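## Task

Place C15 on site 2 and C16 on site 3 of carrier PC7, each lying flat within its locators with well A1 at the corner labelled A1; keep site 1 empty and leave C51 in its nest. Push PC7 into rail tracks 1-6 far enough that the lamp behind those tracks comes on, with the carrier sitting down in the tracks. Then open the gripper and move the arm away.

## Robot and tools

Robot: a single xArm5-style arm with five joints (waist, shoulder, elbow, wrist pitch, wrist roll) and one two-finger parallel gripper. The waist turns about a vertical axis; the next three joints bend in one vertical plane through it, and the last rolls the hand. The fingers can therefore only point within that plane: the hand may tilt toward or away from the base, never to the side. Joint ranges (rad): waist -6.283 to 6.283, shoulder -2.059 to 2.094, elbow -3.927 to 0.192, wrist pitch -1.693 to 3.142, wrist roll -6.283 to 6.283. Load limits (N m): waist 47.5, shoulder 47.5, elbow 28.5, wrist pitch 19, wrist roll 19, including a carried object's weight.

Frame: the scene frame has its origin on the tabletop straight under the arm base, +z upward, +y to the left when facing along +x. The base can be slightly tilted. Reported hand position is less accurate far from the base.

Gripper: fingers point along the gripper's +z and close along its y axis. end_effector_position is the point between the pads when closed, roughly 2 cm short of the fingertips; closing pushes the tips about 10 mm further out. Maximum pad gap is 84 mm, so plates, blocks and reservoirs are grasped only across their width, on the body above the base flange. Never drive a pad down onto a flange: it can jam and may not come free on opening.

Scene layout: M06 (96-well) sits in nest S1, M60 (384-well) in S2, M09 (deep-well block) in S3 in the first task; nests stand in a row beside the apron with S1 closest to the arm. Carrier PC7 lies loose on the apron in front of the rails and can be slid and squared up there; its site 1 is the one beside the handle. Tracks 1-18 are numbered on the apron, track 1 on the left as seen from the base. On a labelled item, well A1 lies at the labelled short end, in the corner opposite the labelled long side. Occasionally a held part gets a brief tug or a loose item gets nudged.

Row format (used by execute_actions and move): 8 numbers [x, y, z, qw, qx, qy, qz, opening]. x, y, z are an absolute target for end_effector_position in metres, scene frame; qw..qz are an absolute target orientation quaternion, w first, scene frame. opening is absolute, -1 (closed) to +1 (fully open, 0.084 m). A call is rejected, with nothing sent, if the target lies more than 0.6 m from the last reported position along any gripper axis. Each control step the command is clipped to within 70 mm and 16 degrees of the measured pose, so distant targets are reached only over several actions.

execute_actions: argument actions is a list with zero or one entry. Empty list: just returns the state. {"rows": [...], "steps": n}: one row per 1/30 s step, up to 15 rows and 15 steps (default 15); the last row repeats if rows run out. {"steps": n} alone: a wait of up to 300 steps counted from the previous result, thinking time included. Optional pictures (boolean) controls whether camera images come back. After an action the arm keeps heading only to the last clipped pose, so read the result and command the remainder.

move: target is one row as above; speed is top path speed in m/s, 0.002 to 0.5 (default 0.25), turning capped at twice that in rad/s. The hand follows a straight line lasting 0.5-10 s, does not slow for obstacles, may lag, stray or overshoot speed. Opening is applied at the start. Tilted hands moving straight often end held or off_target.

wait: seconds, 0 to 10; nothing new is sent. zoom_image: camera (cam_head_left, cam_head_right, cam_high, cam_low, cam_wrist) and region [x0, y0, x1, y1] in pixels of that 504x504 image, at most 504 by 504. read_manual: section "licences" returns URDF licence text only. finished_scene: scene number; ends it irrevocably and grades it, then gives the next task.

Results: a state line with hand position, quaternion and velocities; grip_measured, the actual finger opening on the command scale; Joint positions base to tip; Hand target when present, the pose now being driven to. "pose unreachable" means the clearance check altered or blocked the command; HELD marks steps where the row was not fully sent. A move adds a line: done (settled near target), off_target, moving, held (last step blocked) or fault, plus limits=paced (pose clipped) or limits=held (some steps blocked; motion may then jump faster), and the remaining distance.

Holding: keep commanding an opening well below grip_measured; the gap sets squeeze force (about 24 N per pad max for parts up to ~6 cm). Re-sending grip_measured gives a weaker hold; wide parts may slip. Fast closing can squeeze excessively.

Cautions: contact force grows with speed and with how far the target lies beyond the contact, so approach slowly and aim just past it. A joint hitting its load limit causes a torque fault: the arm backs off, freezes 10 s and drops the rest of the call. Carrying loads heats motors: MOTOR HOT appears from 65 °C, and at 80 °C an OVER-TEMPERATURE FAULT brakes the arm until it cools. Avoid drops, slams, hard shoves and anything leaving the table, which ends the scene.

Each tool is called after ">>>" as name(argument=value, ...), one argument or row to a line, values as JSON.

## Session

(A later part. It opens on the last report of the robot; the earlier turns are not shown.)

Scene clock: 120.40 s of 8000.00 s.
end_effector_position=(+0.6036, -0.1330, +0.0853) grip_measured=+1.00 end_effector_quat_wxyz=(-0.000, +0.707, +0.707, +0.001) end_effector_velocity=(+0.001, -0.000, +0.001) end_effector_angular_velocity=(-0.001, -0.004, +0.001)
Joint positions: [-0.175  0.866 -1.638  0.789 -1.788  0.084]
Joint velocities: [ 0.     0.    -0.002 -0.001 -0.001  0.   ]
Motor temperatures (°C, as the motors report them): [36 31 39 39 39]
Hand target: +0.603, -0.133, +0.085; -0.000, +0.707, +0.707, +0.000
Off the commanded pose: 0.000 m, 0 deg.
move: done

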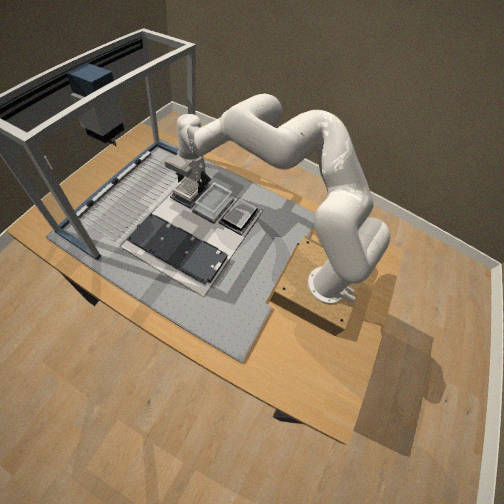

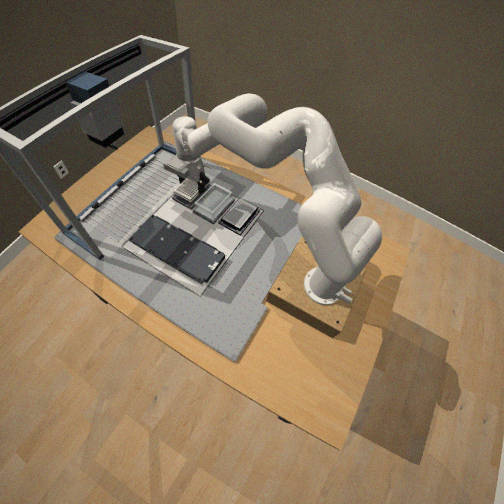

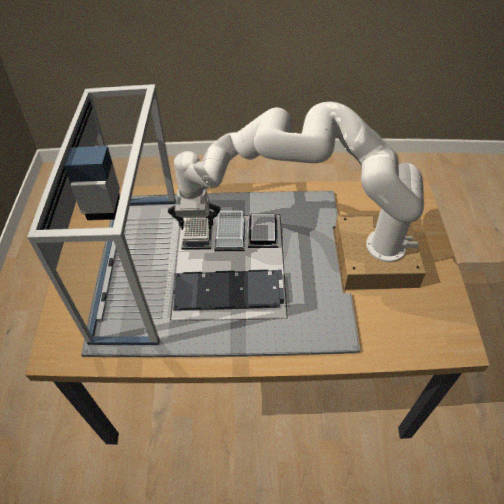

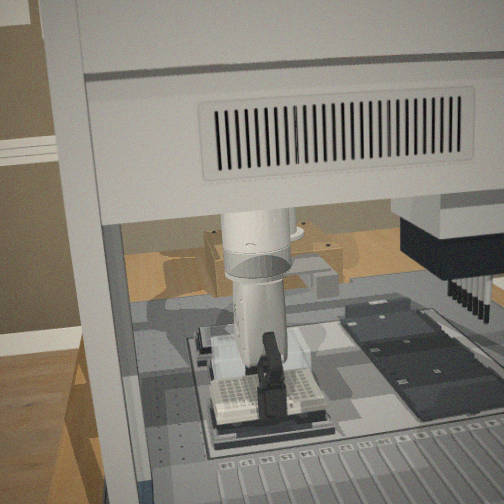

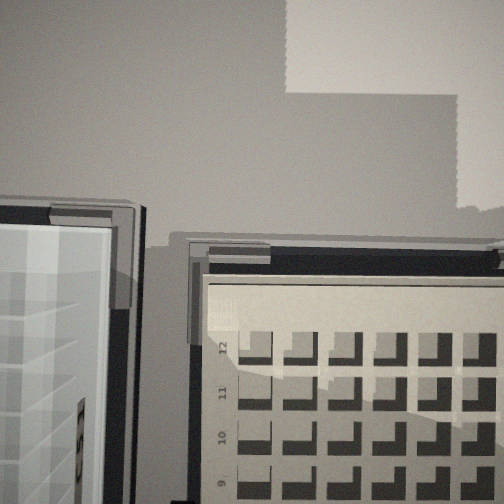

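>>> move(
  target=[0.6036,-0.133,0.071,0,0.7071,0.7071,0,1],
  speed=0.02,
)

>>> move(
  target=[0.607,-0.133,0.071,0,0.7071,0.7071,0,1],
  speed=0.01,
)

>>> move(
  target=[0.600,-0.133,0.072,0,0.7071,0.7071,0,1],
  speed=0.01,
)

>>> move(
  target=[0.6036,-0.133,0.09,0,0.7071,0.7071,0,1],
  speed=0.01,
)

Scene clock: 139.70 s of 8000.00 s.
end_effector_position=(+0.6037, -0.1329, +0.0712) grip_measured=+1.00 end_effector_quat_wxyz=(-0.000, +0.707, +0.707, +0.001) end_effector_velocity=(+0.001, -0.000, +0.000) end_effector_angular_velocity=(-0.001, -0.004, -0.000)
Joint positions: [-0.175  0.896 -1.646  0.767 -1.788  0.084]
Joint velocities: [ 0.     0.002 -0.002 -0.004  0.     0.   ]
Motor temperatures (°C, as the motors report them): [36 32 40 39 39]
Hand target: +0.604, -0.133, +0.071; -0.000, +0.707, +0.707, +0.000
Off the commanded pose: 0.000 m, 0 deg.
After step 90, 15.33 s passed at rest.
move: done

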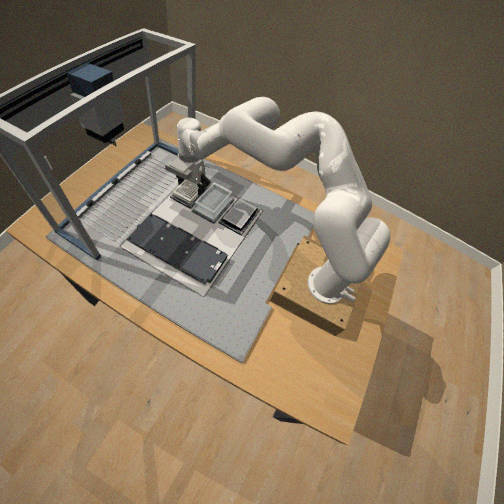

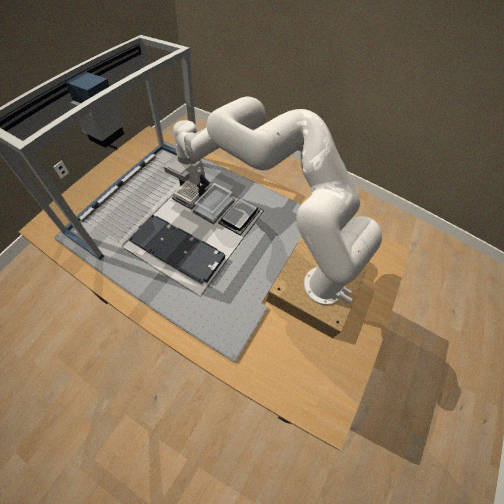

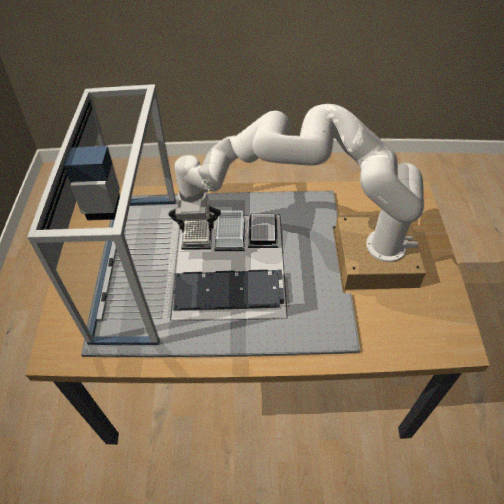

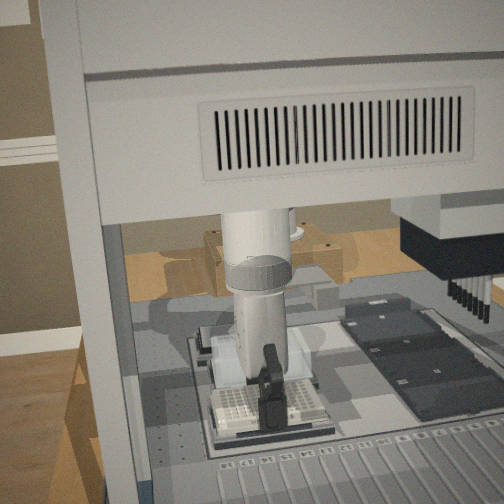

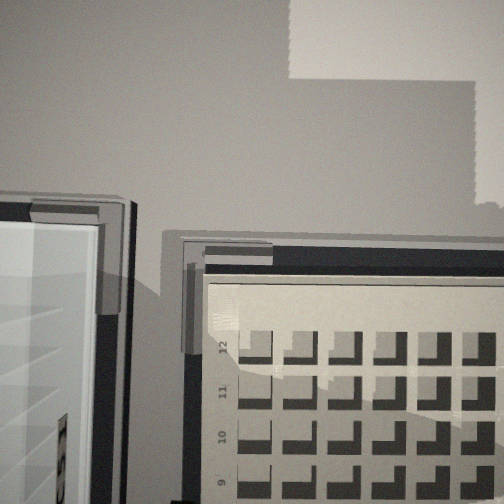

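Scene clock: 140.40 s of 8000.00 s.
end_effector_position=(+0.6059, -0.1330, +0.0707) grip_measured=+1.00 end_effector_quat_wxyz=(-0.002, +0.707, +0.707, -0.000) end_effector_velocity=(+0.001, +0.000, -0.000) end_effector_angular_velocity=(-0.000, -0.001, -0.000)
Joint positions: [-0.174  0.907 -1.665  0.778 -1.787  0.084]
Joint velocities: [ 0.     0.004 -0.005  0.001  0.001  0.   ]
Motor temperatures (°C, as the motors report them): [36 32 40 39 39]
Hand target: +0.607, -0.133, +0.071; -0.000, +0.707, +0.707, +0.000
Off the commanded pose: 0.001 m, 0 deg.
move: done

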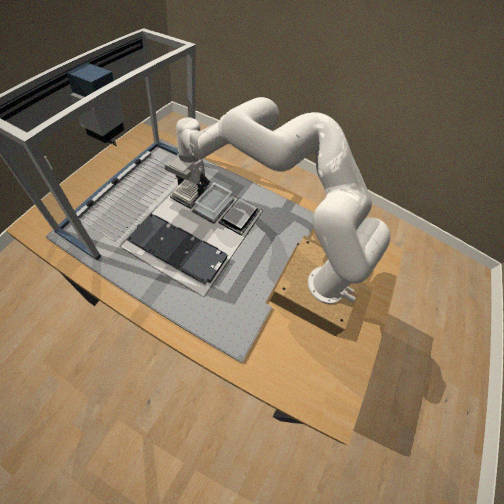

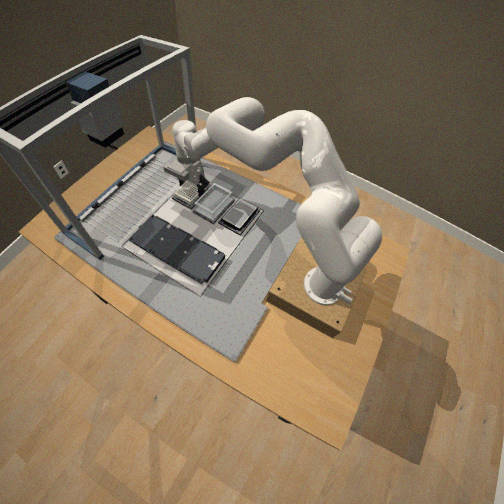

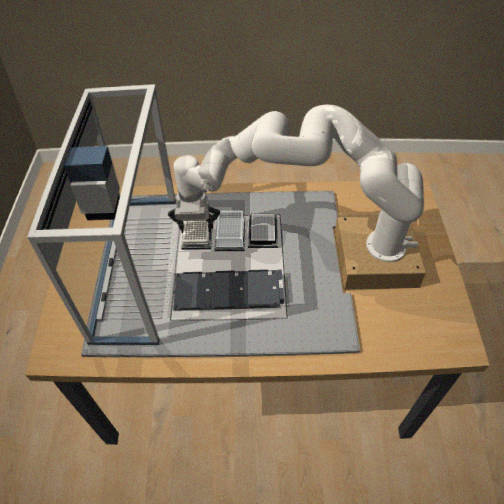

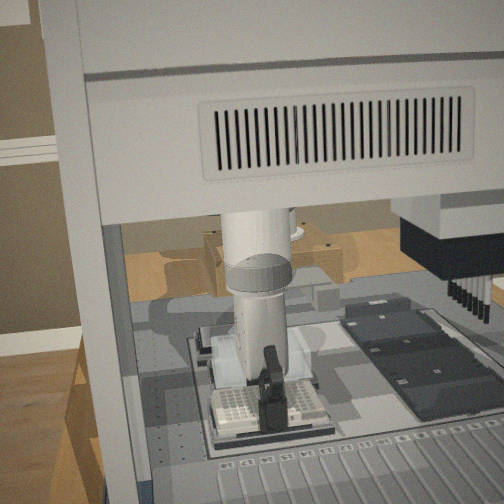

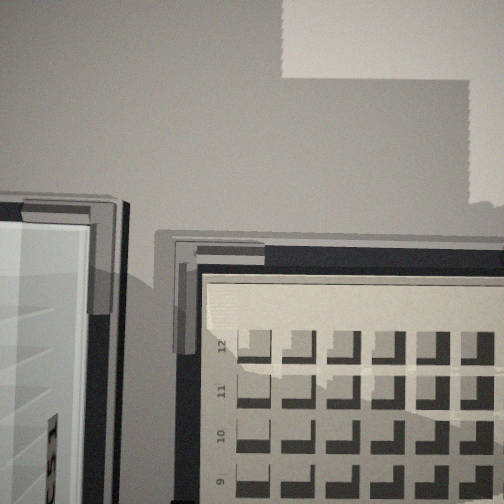

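Scene clock: 141.23 s of 8000.00 s.
end_effector_position=(+0.6004, -0.1331, +0.0722) grip_measured=+1.00 end_effector_quat_wxyz=(+0.000, +0.707, +0.707, +0.001) end_effector_velocity=(-0.002, +0.000, -0.000) end_effector_angular_velocity=(+0.000, +0.001, +0.000)
Joint positions: [-0.176  0.883 -1.625  0.758 -1.789  0.084]
Joint velocities: [-0.    -0.005  0.008 -0.003 -0.     0.   ]
Motor temperatures (°C, as the motors report them): [36 32 40 39 39]
Hand target: +0.600, -0.133, +0.072; -0.000, +0.707, +0.707, +0.000
Off the commanded pose: 0.000 m, 0 deg.
move: done

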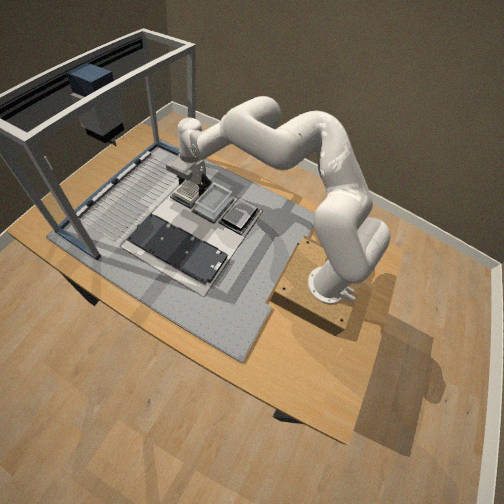

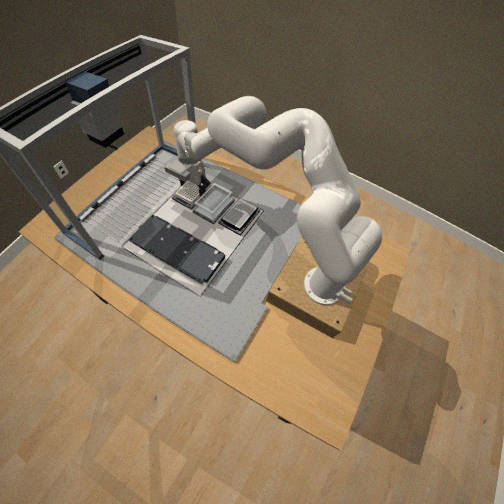

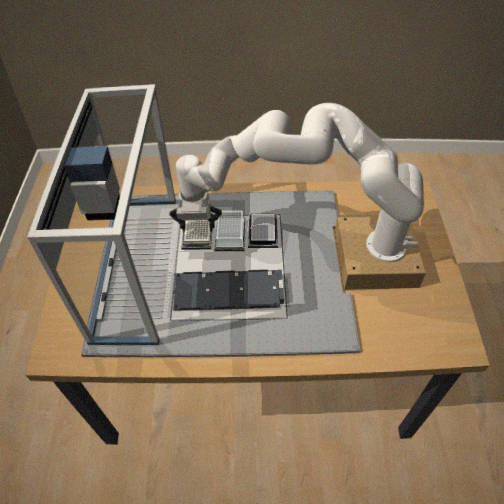

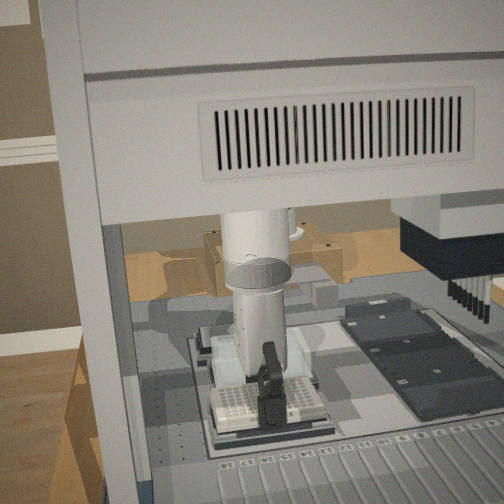

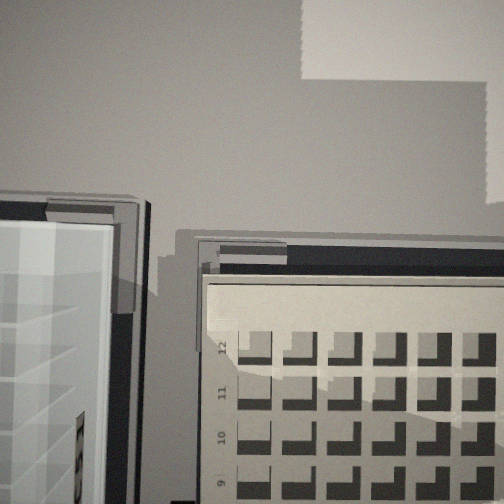

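Scene clock: 143.27 s of 8000.00 s.
end_effector_position=(+0.6036, -0.1330, +0.0900) grip_measured=+1.00 end_effector_quat_wxyz=(-0.000, +0.707, +0.707, +0.001) end_effector_velocity=(-0.001, +0.000, -0.000) end_effector_angular_velocity=(+0.001, +0.003, -0.001)
Joint positions: [-0.175  0.857 -1.637  0.797 -1.788  0.084]
Joint velocities: [-0.    -0.     0.001  0.003  0.001  0.   ]
Motor temperatures (°C, as the motors report them): [36 32 40 39 39]
Hand target: +0.604, -0.133, +0.090; -0.000, +0.707, +0.707, +0.000
Off the commanded pose: 0.000 m, 0 deg.
move: done

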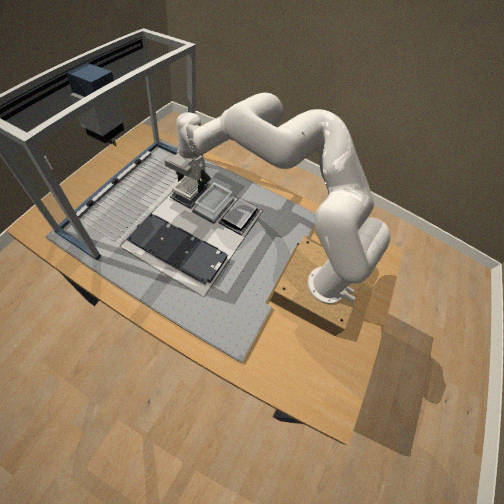

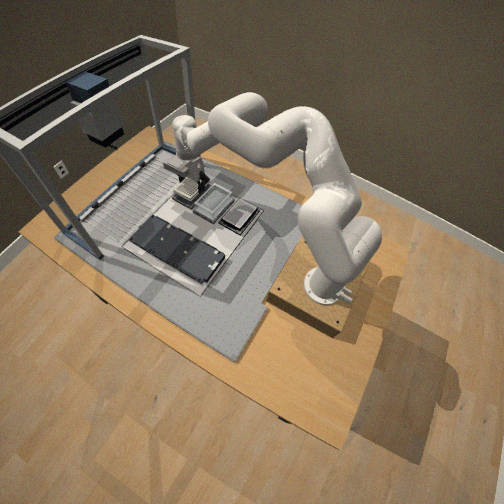

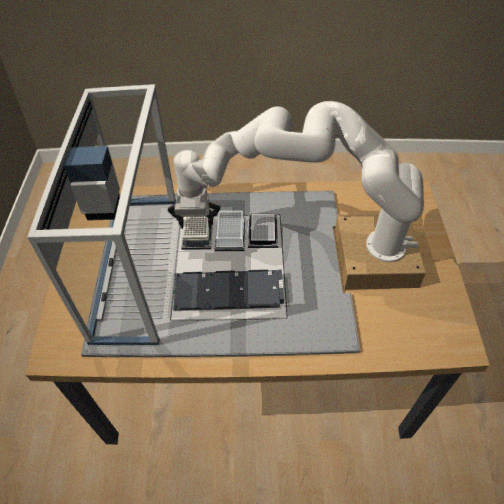

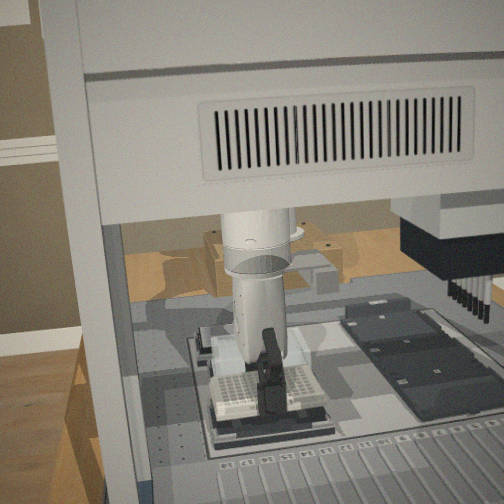

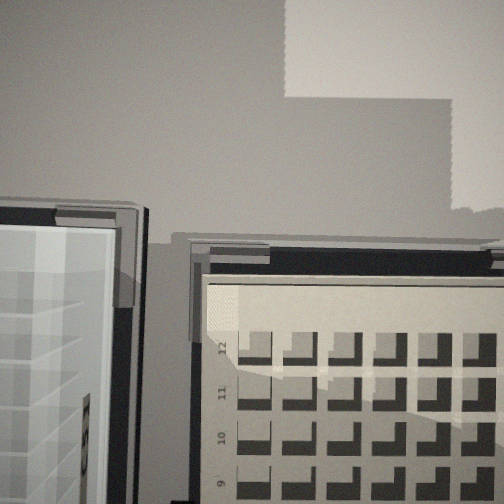

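>>> move(
  target=[0.6036,-0.133,0.067,0,0.7071,0.7071,0,1],
  speed=0.015,
)

>>> move(
  target=[0.6036,-0.10,0.068,0,0.7071,0.7071,0,1],
  speed=0.015,
)

Scene clock: 149.40 s of 8000.00 s.
end_effector_position=(+0.6041, -0.1329, +0.0682) grip_measured=+1.00 end_effector_quat_wxyz=(+0.000, +0.707, +0.707, +0.001) end_effector_velocity=(-0.000, -0.000, -0.001) end_effector_angular_velocity=(+0.000, +0.001, -0.001)
Joint positions: [-0.174  0.903 -1.649  0.762 -1.788  0.084]
Joint velocities: [-0.     0.002 -0.001 -0.001  0.     0.   ]
Motor temperatures (°C, as the motors report them): [36 32 40 39 39]
Hand target: +0.604, -0.133, +0.067; -0.000, +0.707, +0.707, +0.000
Off the commanded pose: 0.001 m, 0 deg.
After step 90, 1.37 s passed at rest.
move: done

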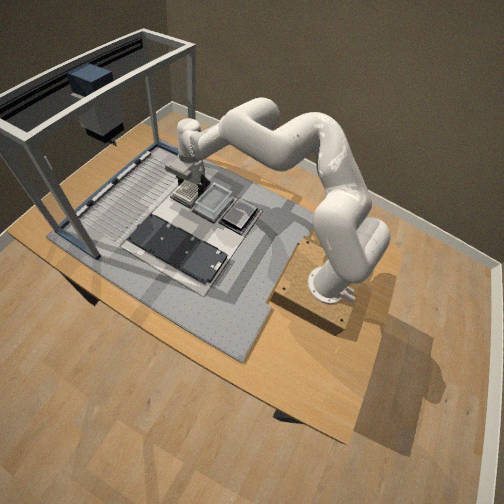

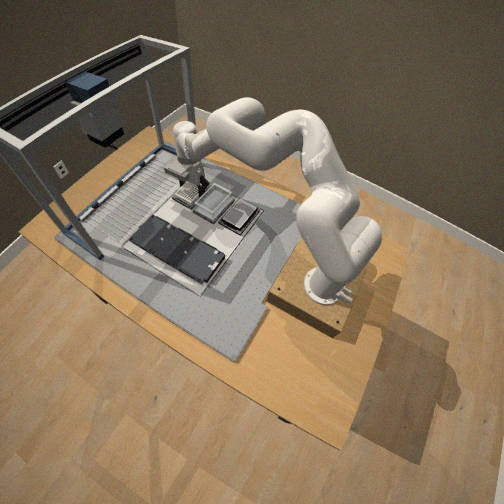

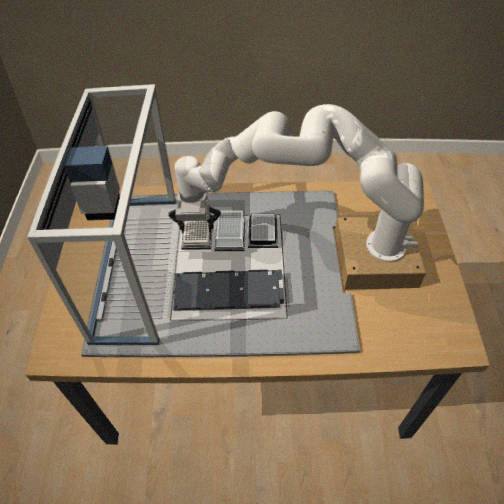

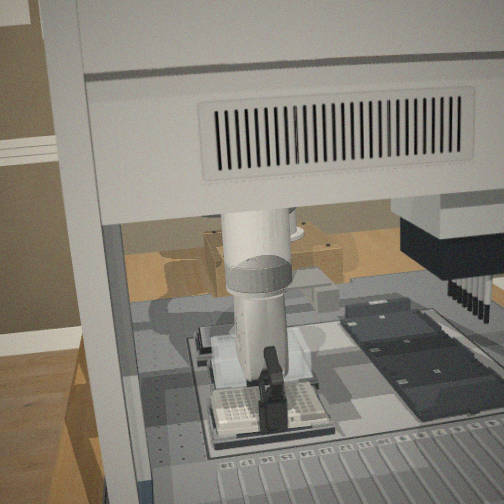

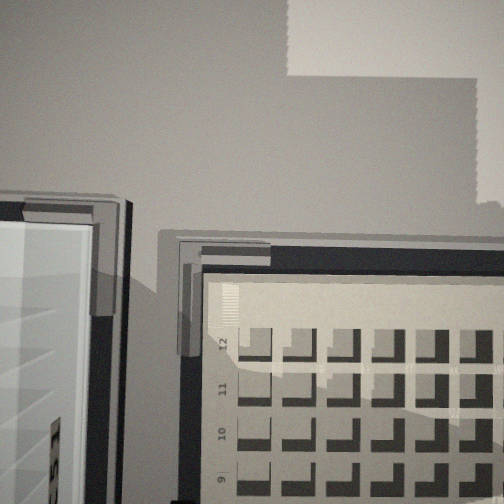

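Scene clock: 151.80 s of 8000.00 s.
end_effector_position=(+0.6021, -0.1184, +0.0692) grip_measured=+1.00 end_effector_quat_wxyz=(+0.002, +0.717, +0.697, +0.002) end_effector_velocity=(-0.001, -0.000, -0.001) end_effector_angular_velocity=(+0.000, +0.002, -0.003)
Joint positions: [-0.152  0.883 -1.612  0.741 -1.736  0.084]
Joint velocities: [-0.     0.     0.001  0.     0.002  0.   ]
Motor temperatures (°C, as the motors report them): [36 32 40 39 39]
Hand target: +0.603, -0.100, +0.068; -0.000, +0.707, +0.707, +0.000
Off the commanded pose: 0.019 m, 2 deg.
move: off_target

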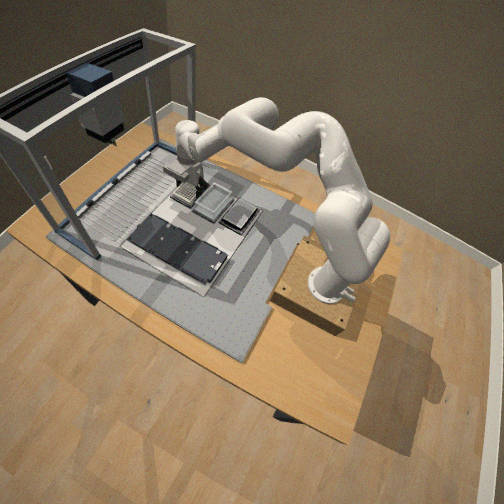

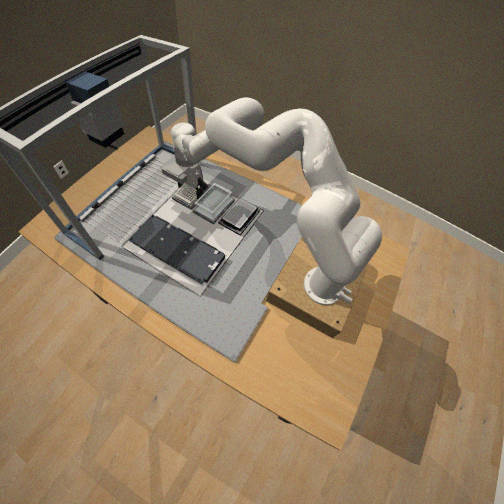

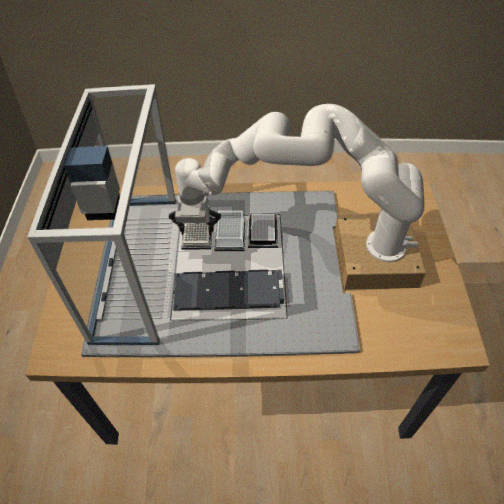

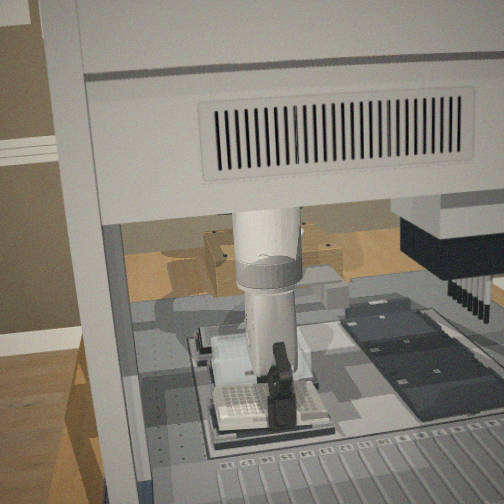

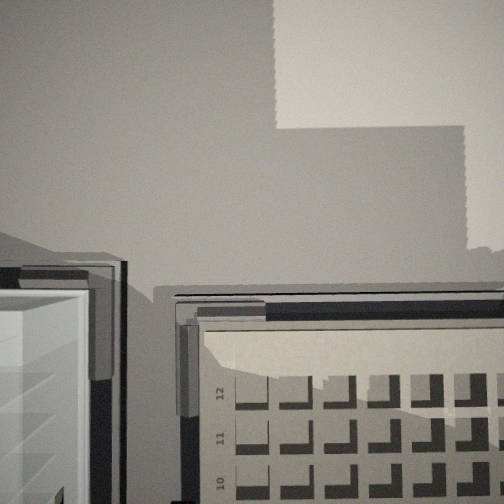

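>>> move(
  target=[0.6036,-0.112,0.074,0,0.7071,0.7071,0,1],
  speed=0.004,
)

>>> move(
  target=[0.6036,-0.135,0.074,0,0.7071,0.7071,0,1],
  speed=0.015,
)

>>> move(
  target=[0.6036,-0.133,0.09,0,0.7071,0.7071,0,1],
  speed=0.01,
)

Scene clock: 160.27 s of 8000.00 s.
end_effector_position=(+0.6022, -0.1186, +0.0739) grip_measured=+1.00 end_effector_quat_wxyz=(-0.000, +0.711, +0.703, +0.000) end_effector_velocity=(-0.000, +0.000, -0.000) end_effector_angular_velocity=(+0.000, +0.000, +0.001)
Joint positions: [-0.152  0.877 -1.619  0.76  -1.754  0.084]
Joint velocities: [ 0.     0.     0.    -0.    -0.001  0.   ]
Motor temperatures (°C, as the motors report them): [37 32 38 40 39]
Hand target: +0.604, -0.112, +0.074; -0.000, +0.707, +0.707, +0.000
Off the commanded pose: 0.007 m, 1 deg.
After step 90, 1.47 s passed at rest.
move: off_target

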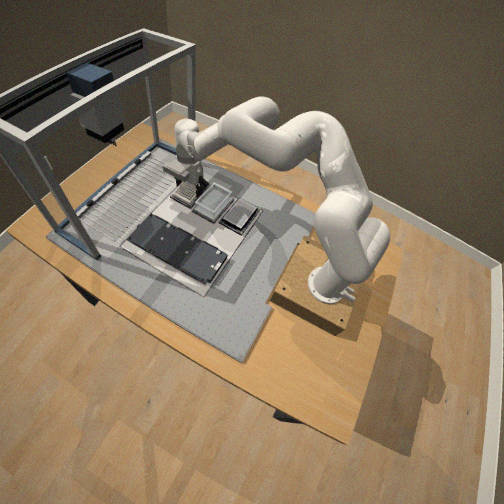

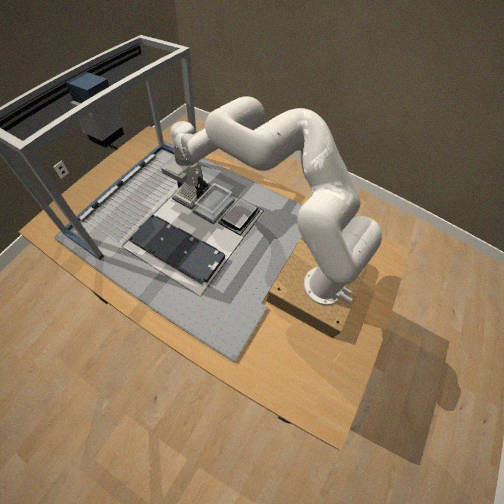

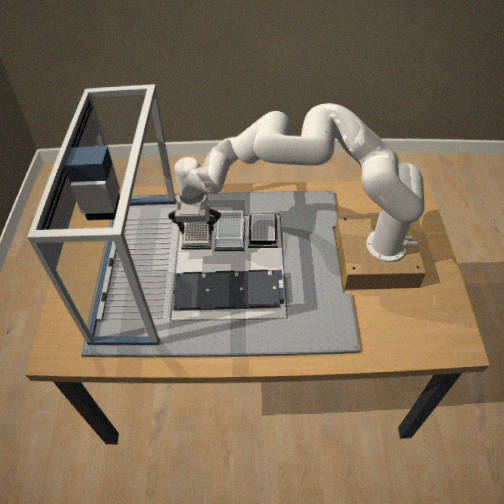

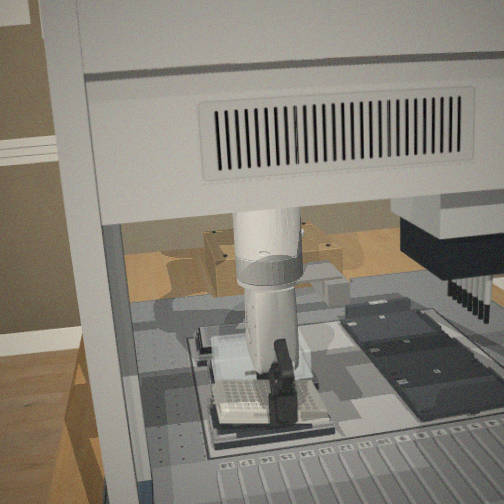

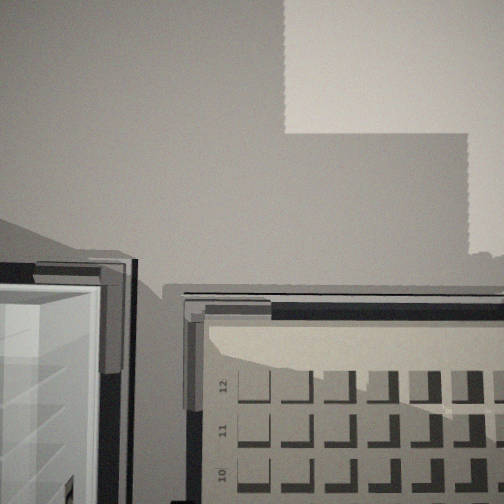

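Scene clock: 161.63 s of 8000.00 s.
end_effector_position=(+0.6029, -0.1349, +0.0734) grip_measured=+1.00 end_effector_quat_wxyz=(-0.001, +0.707, +0.707, -0.000) end_effector_velocity=(+0.002, -0.000, +0.001) end_effector_angular_velocity=(-0.001, -0.004, +0.002)
Joint positions: [-0.178  0.892 -1.646  0.773 -1.791  0.084]
Joint velocities: [ 0.     0.001 -0.004 -0.001 -0.002  0.   ]
Motor temperatures (°C, as the motors report them): [37 32 38 40 39]
Hand target: +0.604, -0.135, +0.074; -0.000, +0.707, +0.707, +0.000
Off the commanded pose: 0.001 m, 0 deg.
move: done

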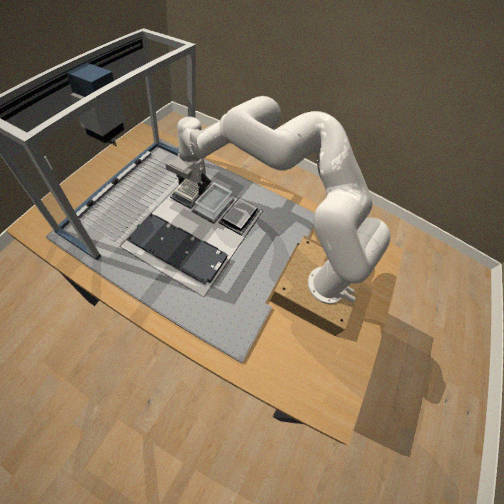

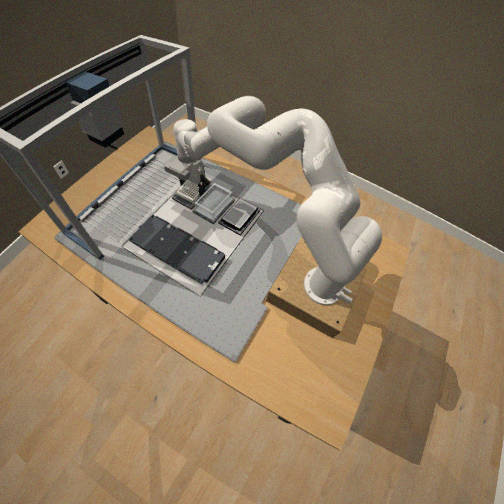

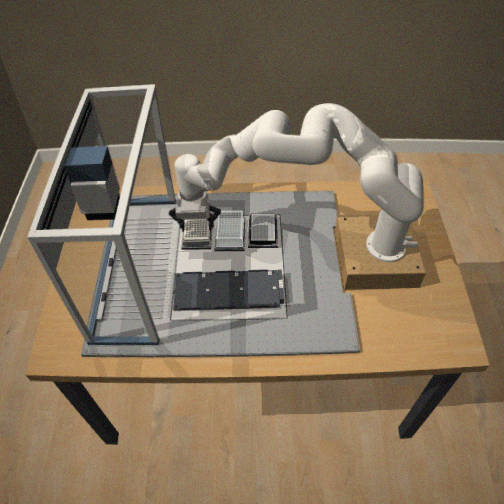

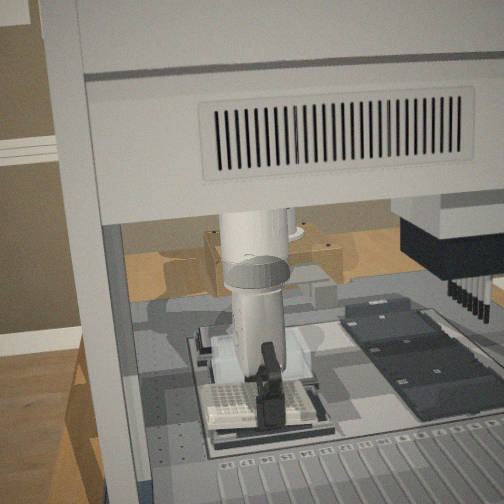

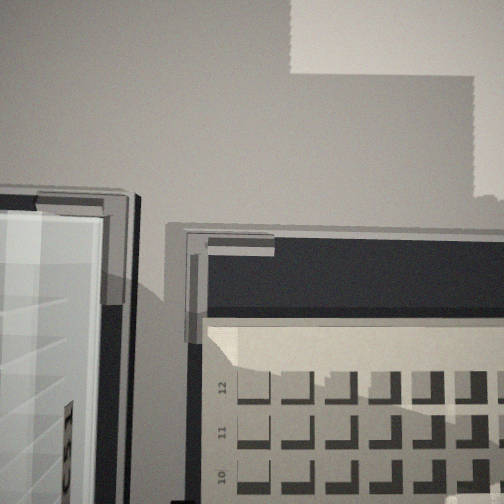

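Scene clock: 163.53 s of 8000.00 s.
end_effector_position=(+0.6037, -0.1330, +0.0900) grip_measured=+1.00 end_effector_quat_wxyz=(-0.000, +0.707, +0.707, +0.000) end_effector_velocity=(-0.001, +0.000, +0.000) end_effector_angular_velocity=(+0.001, +0.002, -0.000)
Joint positions: [-0.175  0.857 -1.637  0.797 -1.788  0.084]
Joint velocities: [ 0.    -0.001  0.001  0.002  0.     0.   ]
Motor temperatures (°C, as the motors report them): [36 32 38 40 39]
Hand target: +0.604, -0.133, +0.090; -0.000, +0.707, +0.707, +0.000
Off the commanded pose: 0.000 m, 0 deg.
move: done

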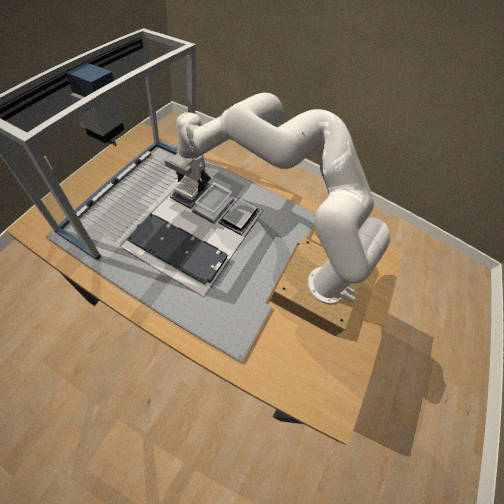

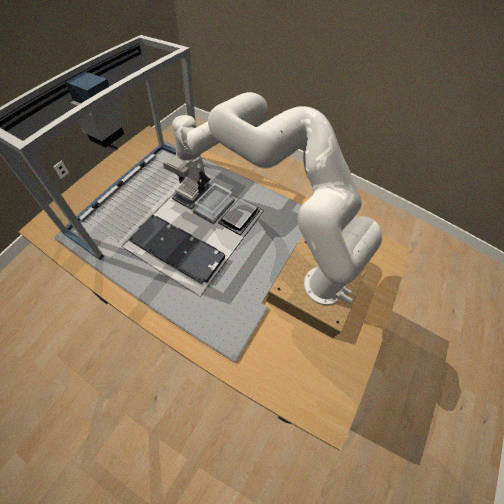

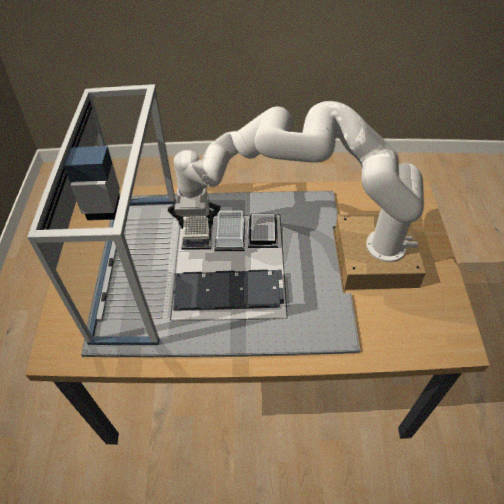

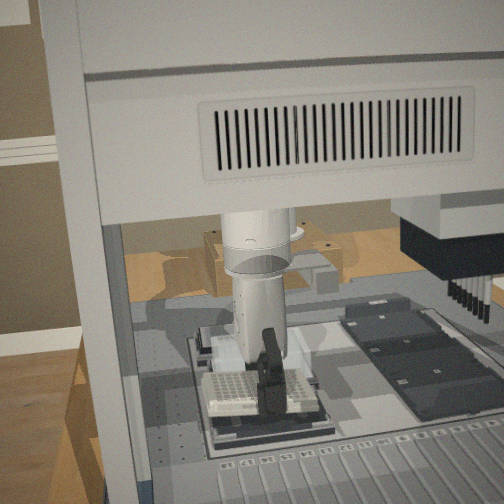

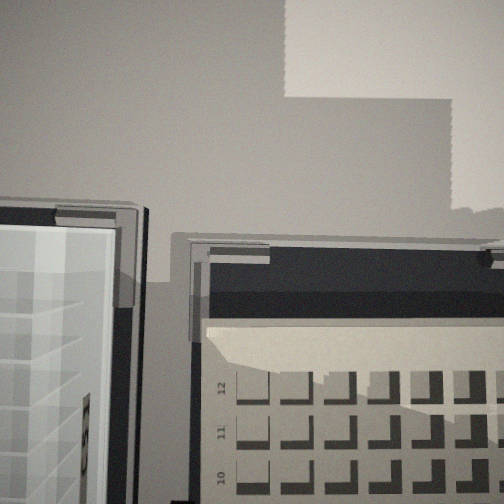

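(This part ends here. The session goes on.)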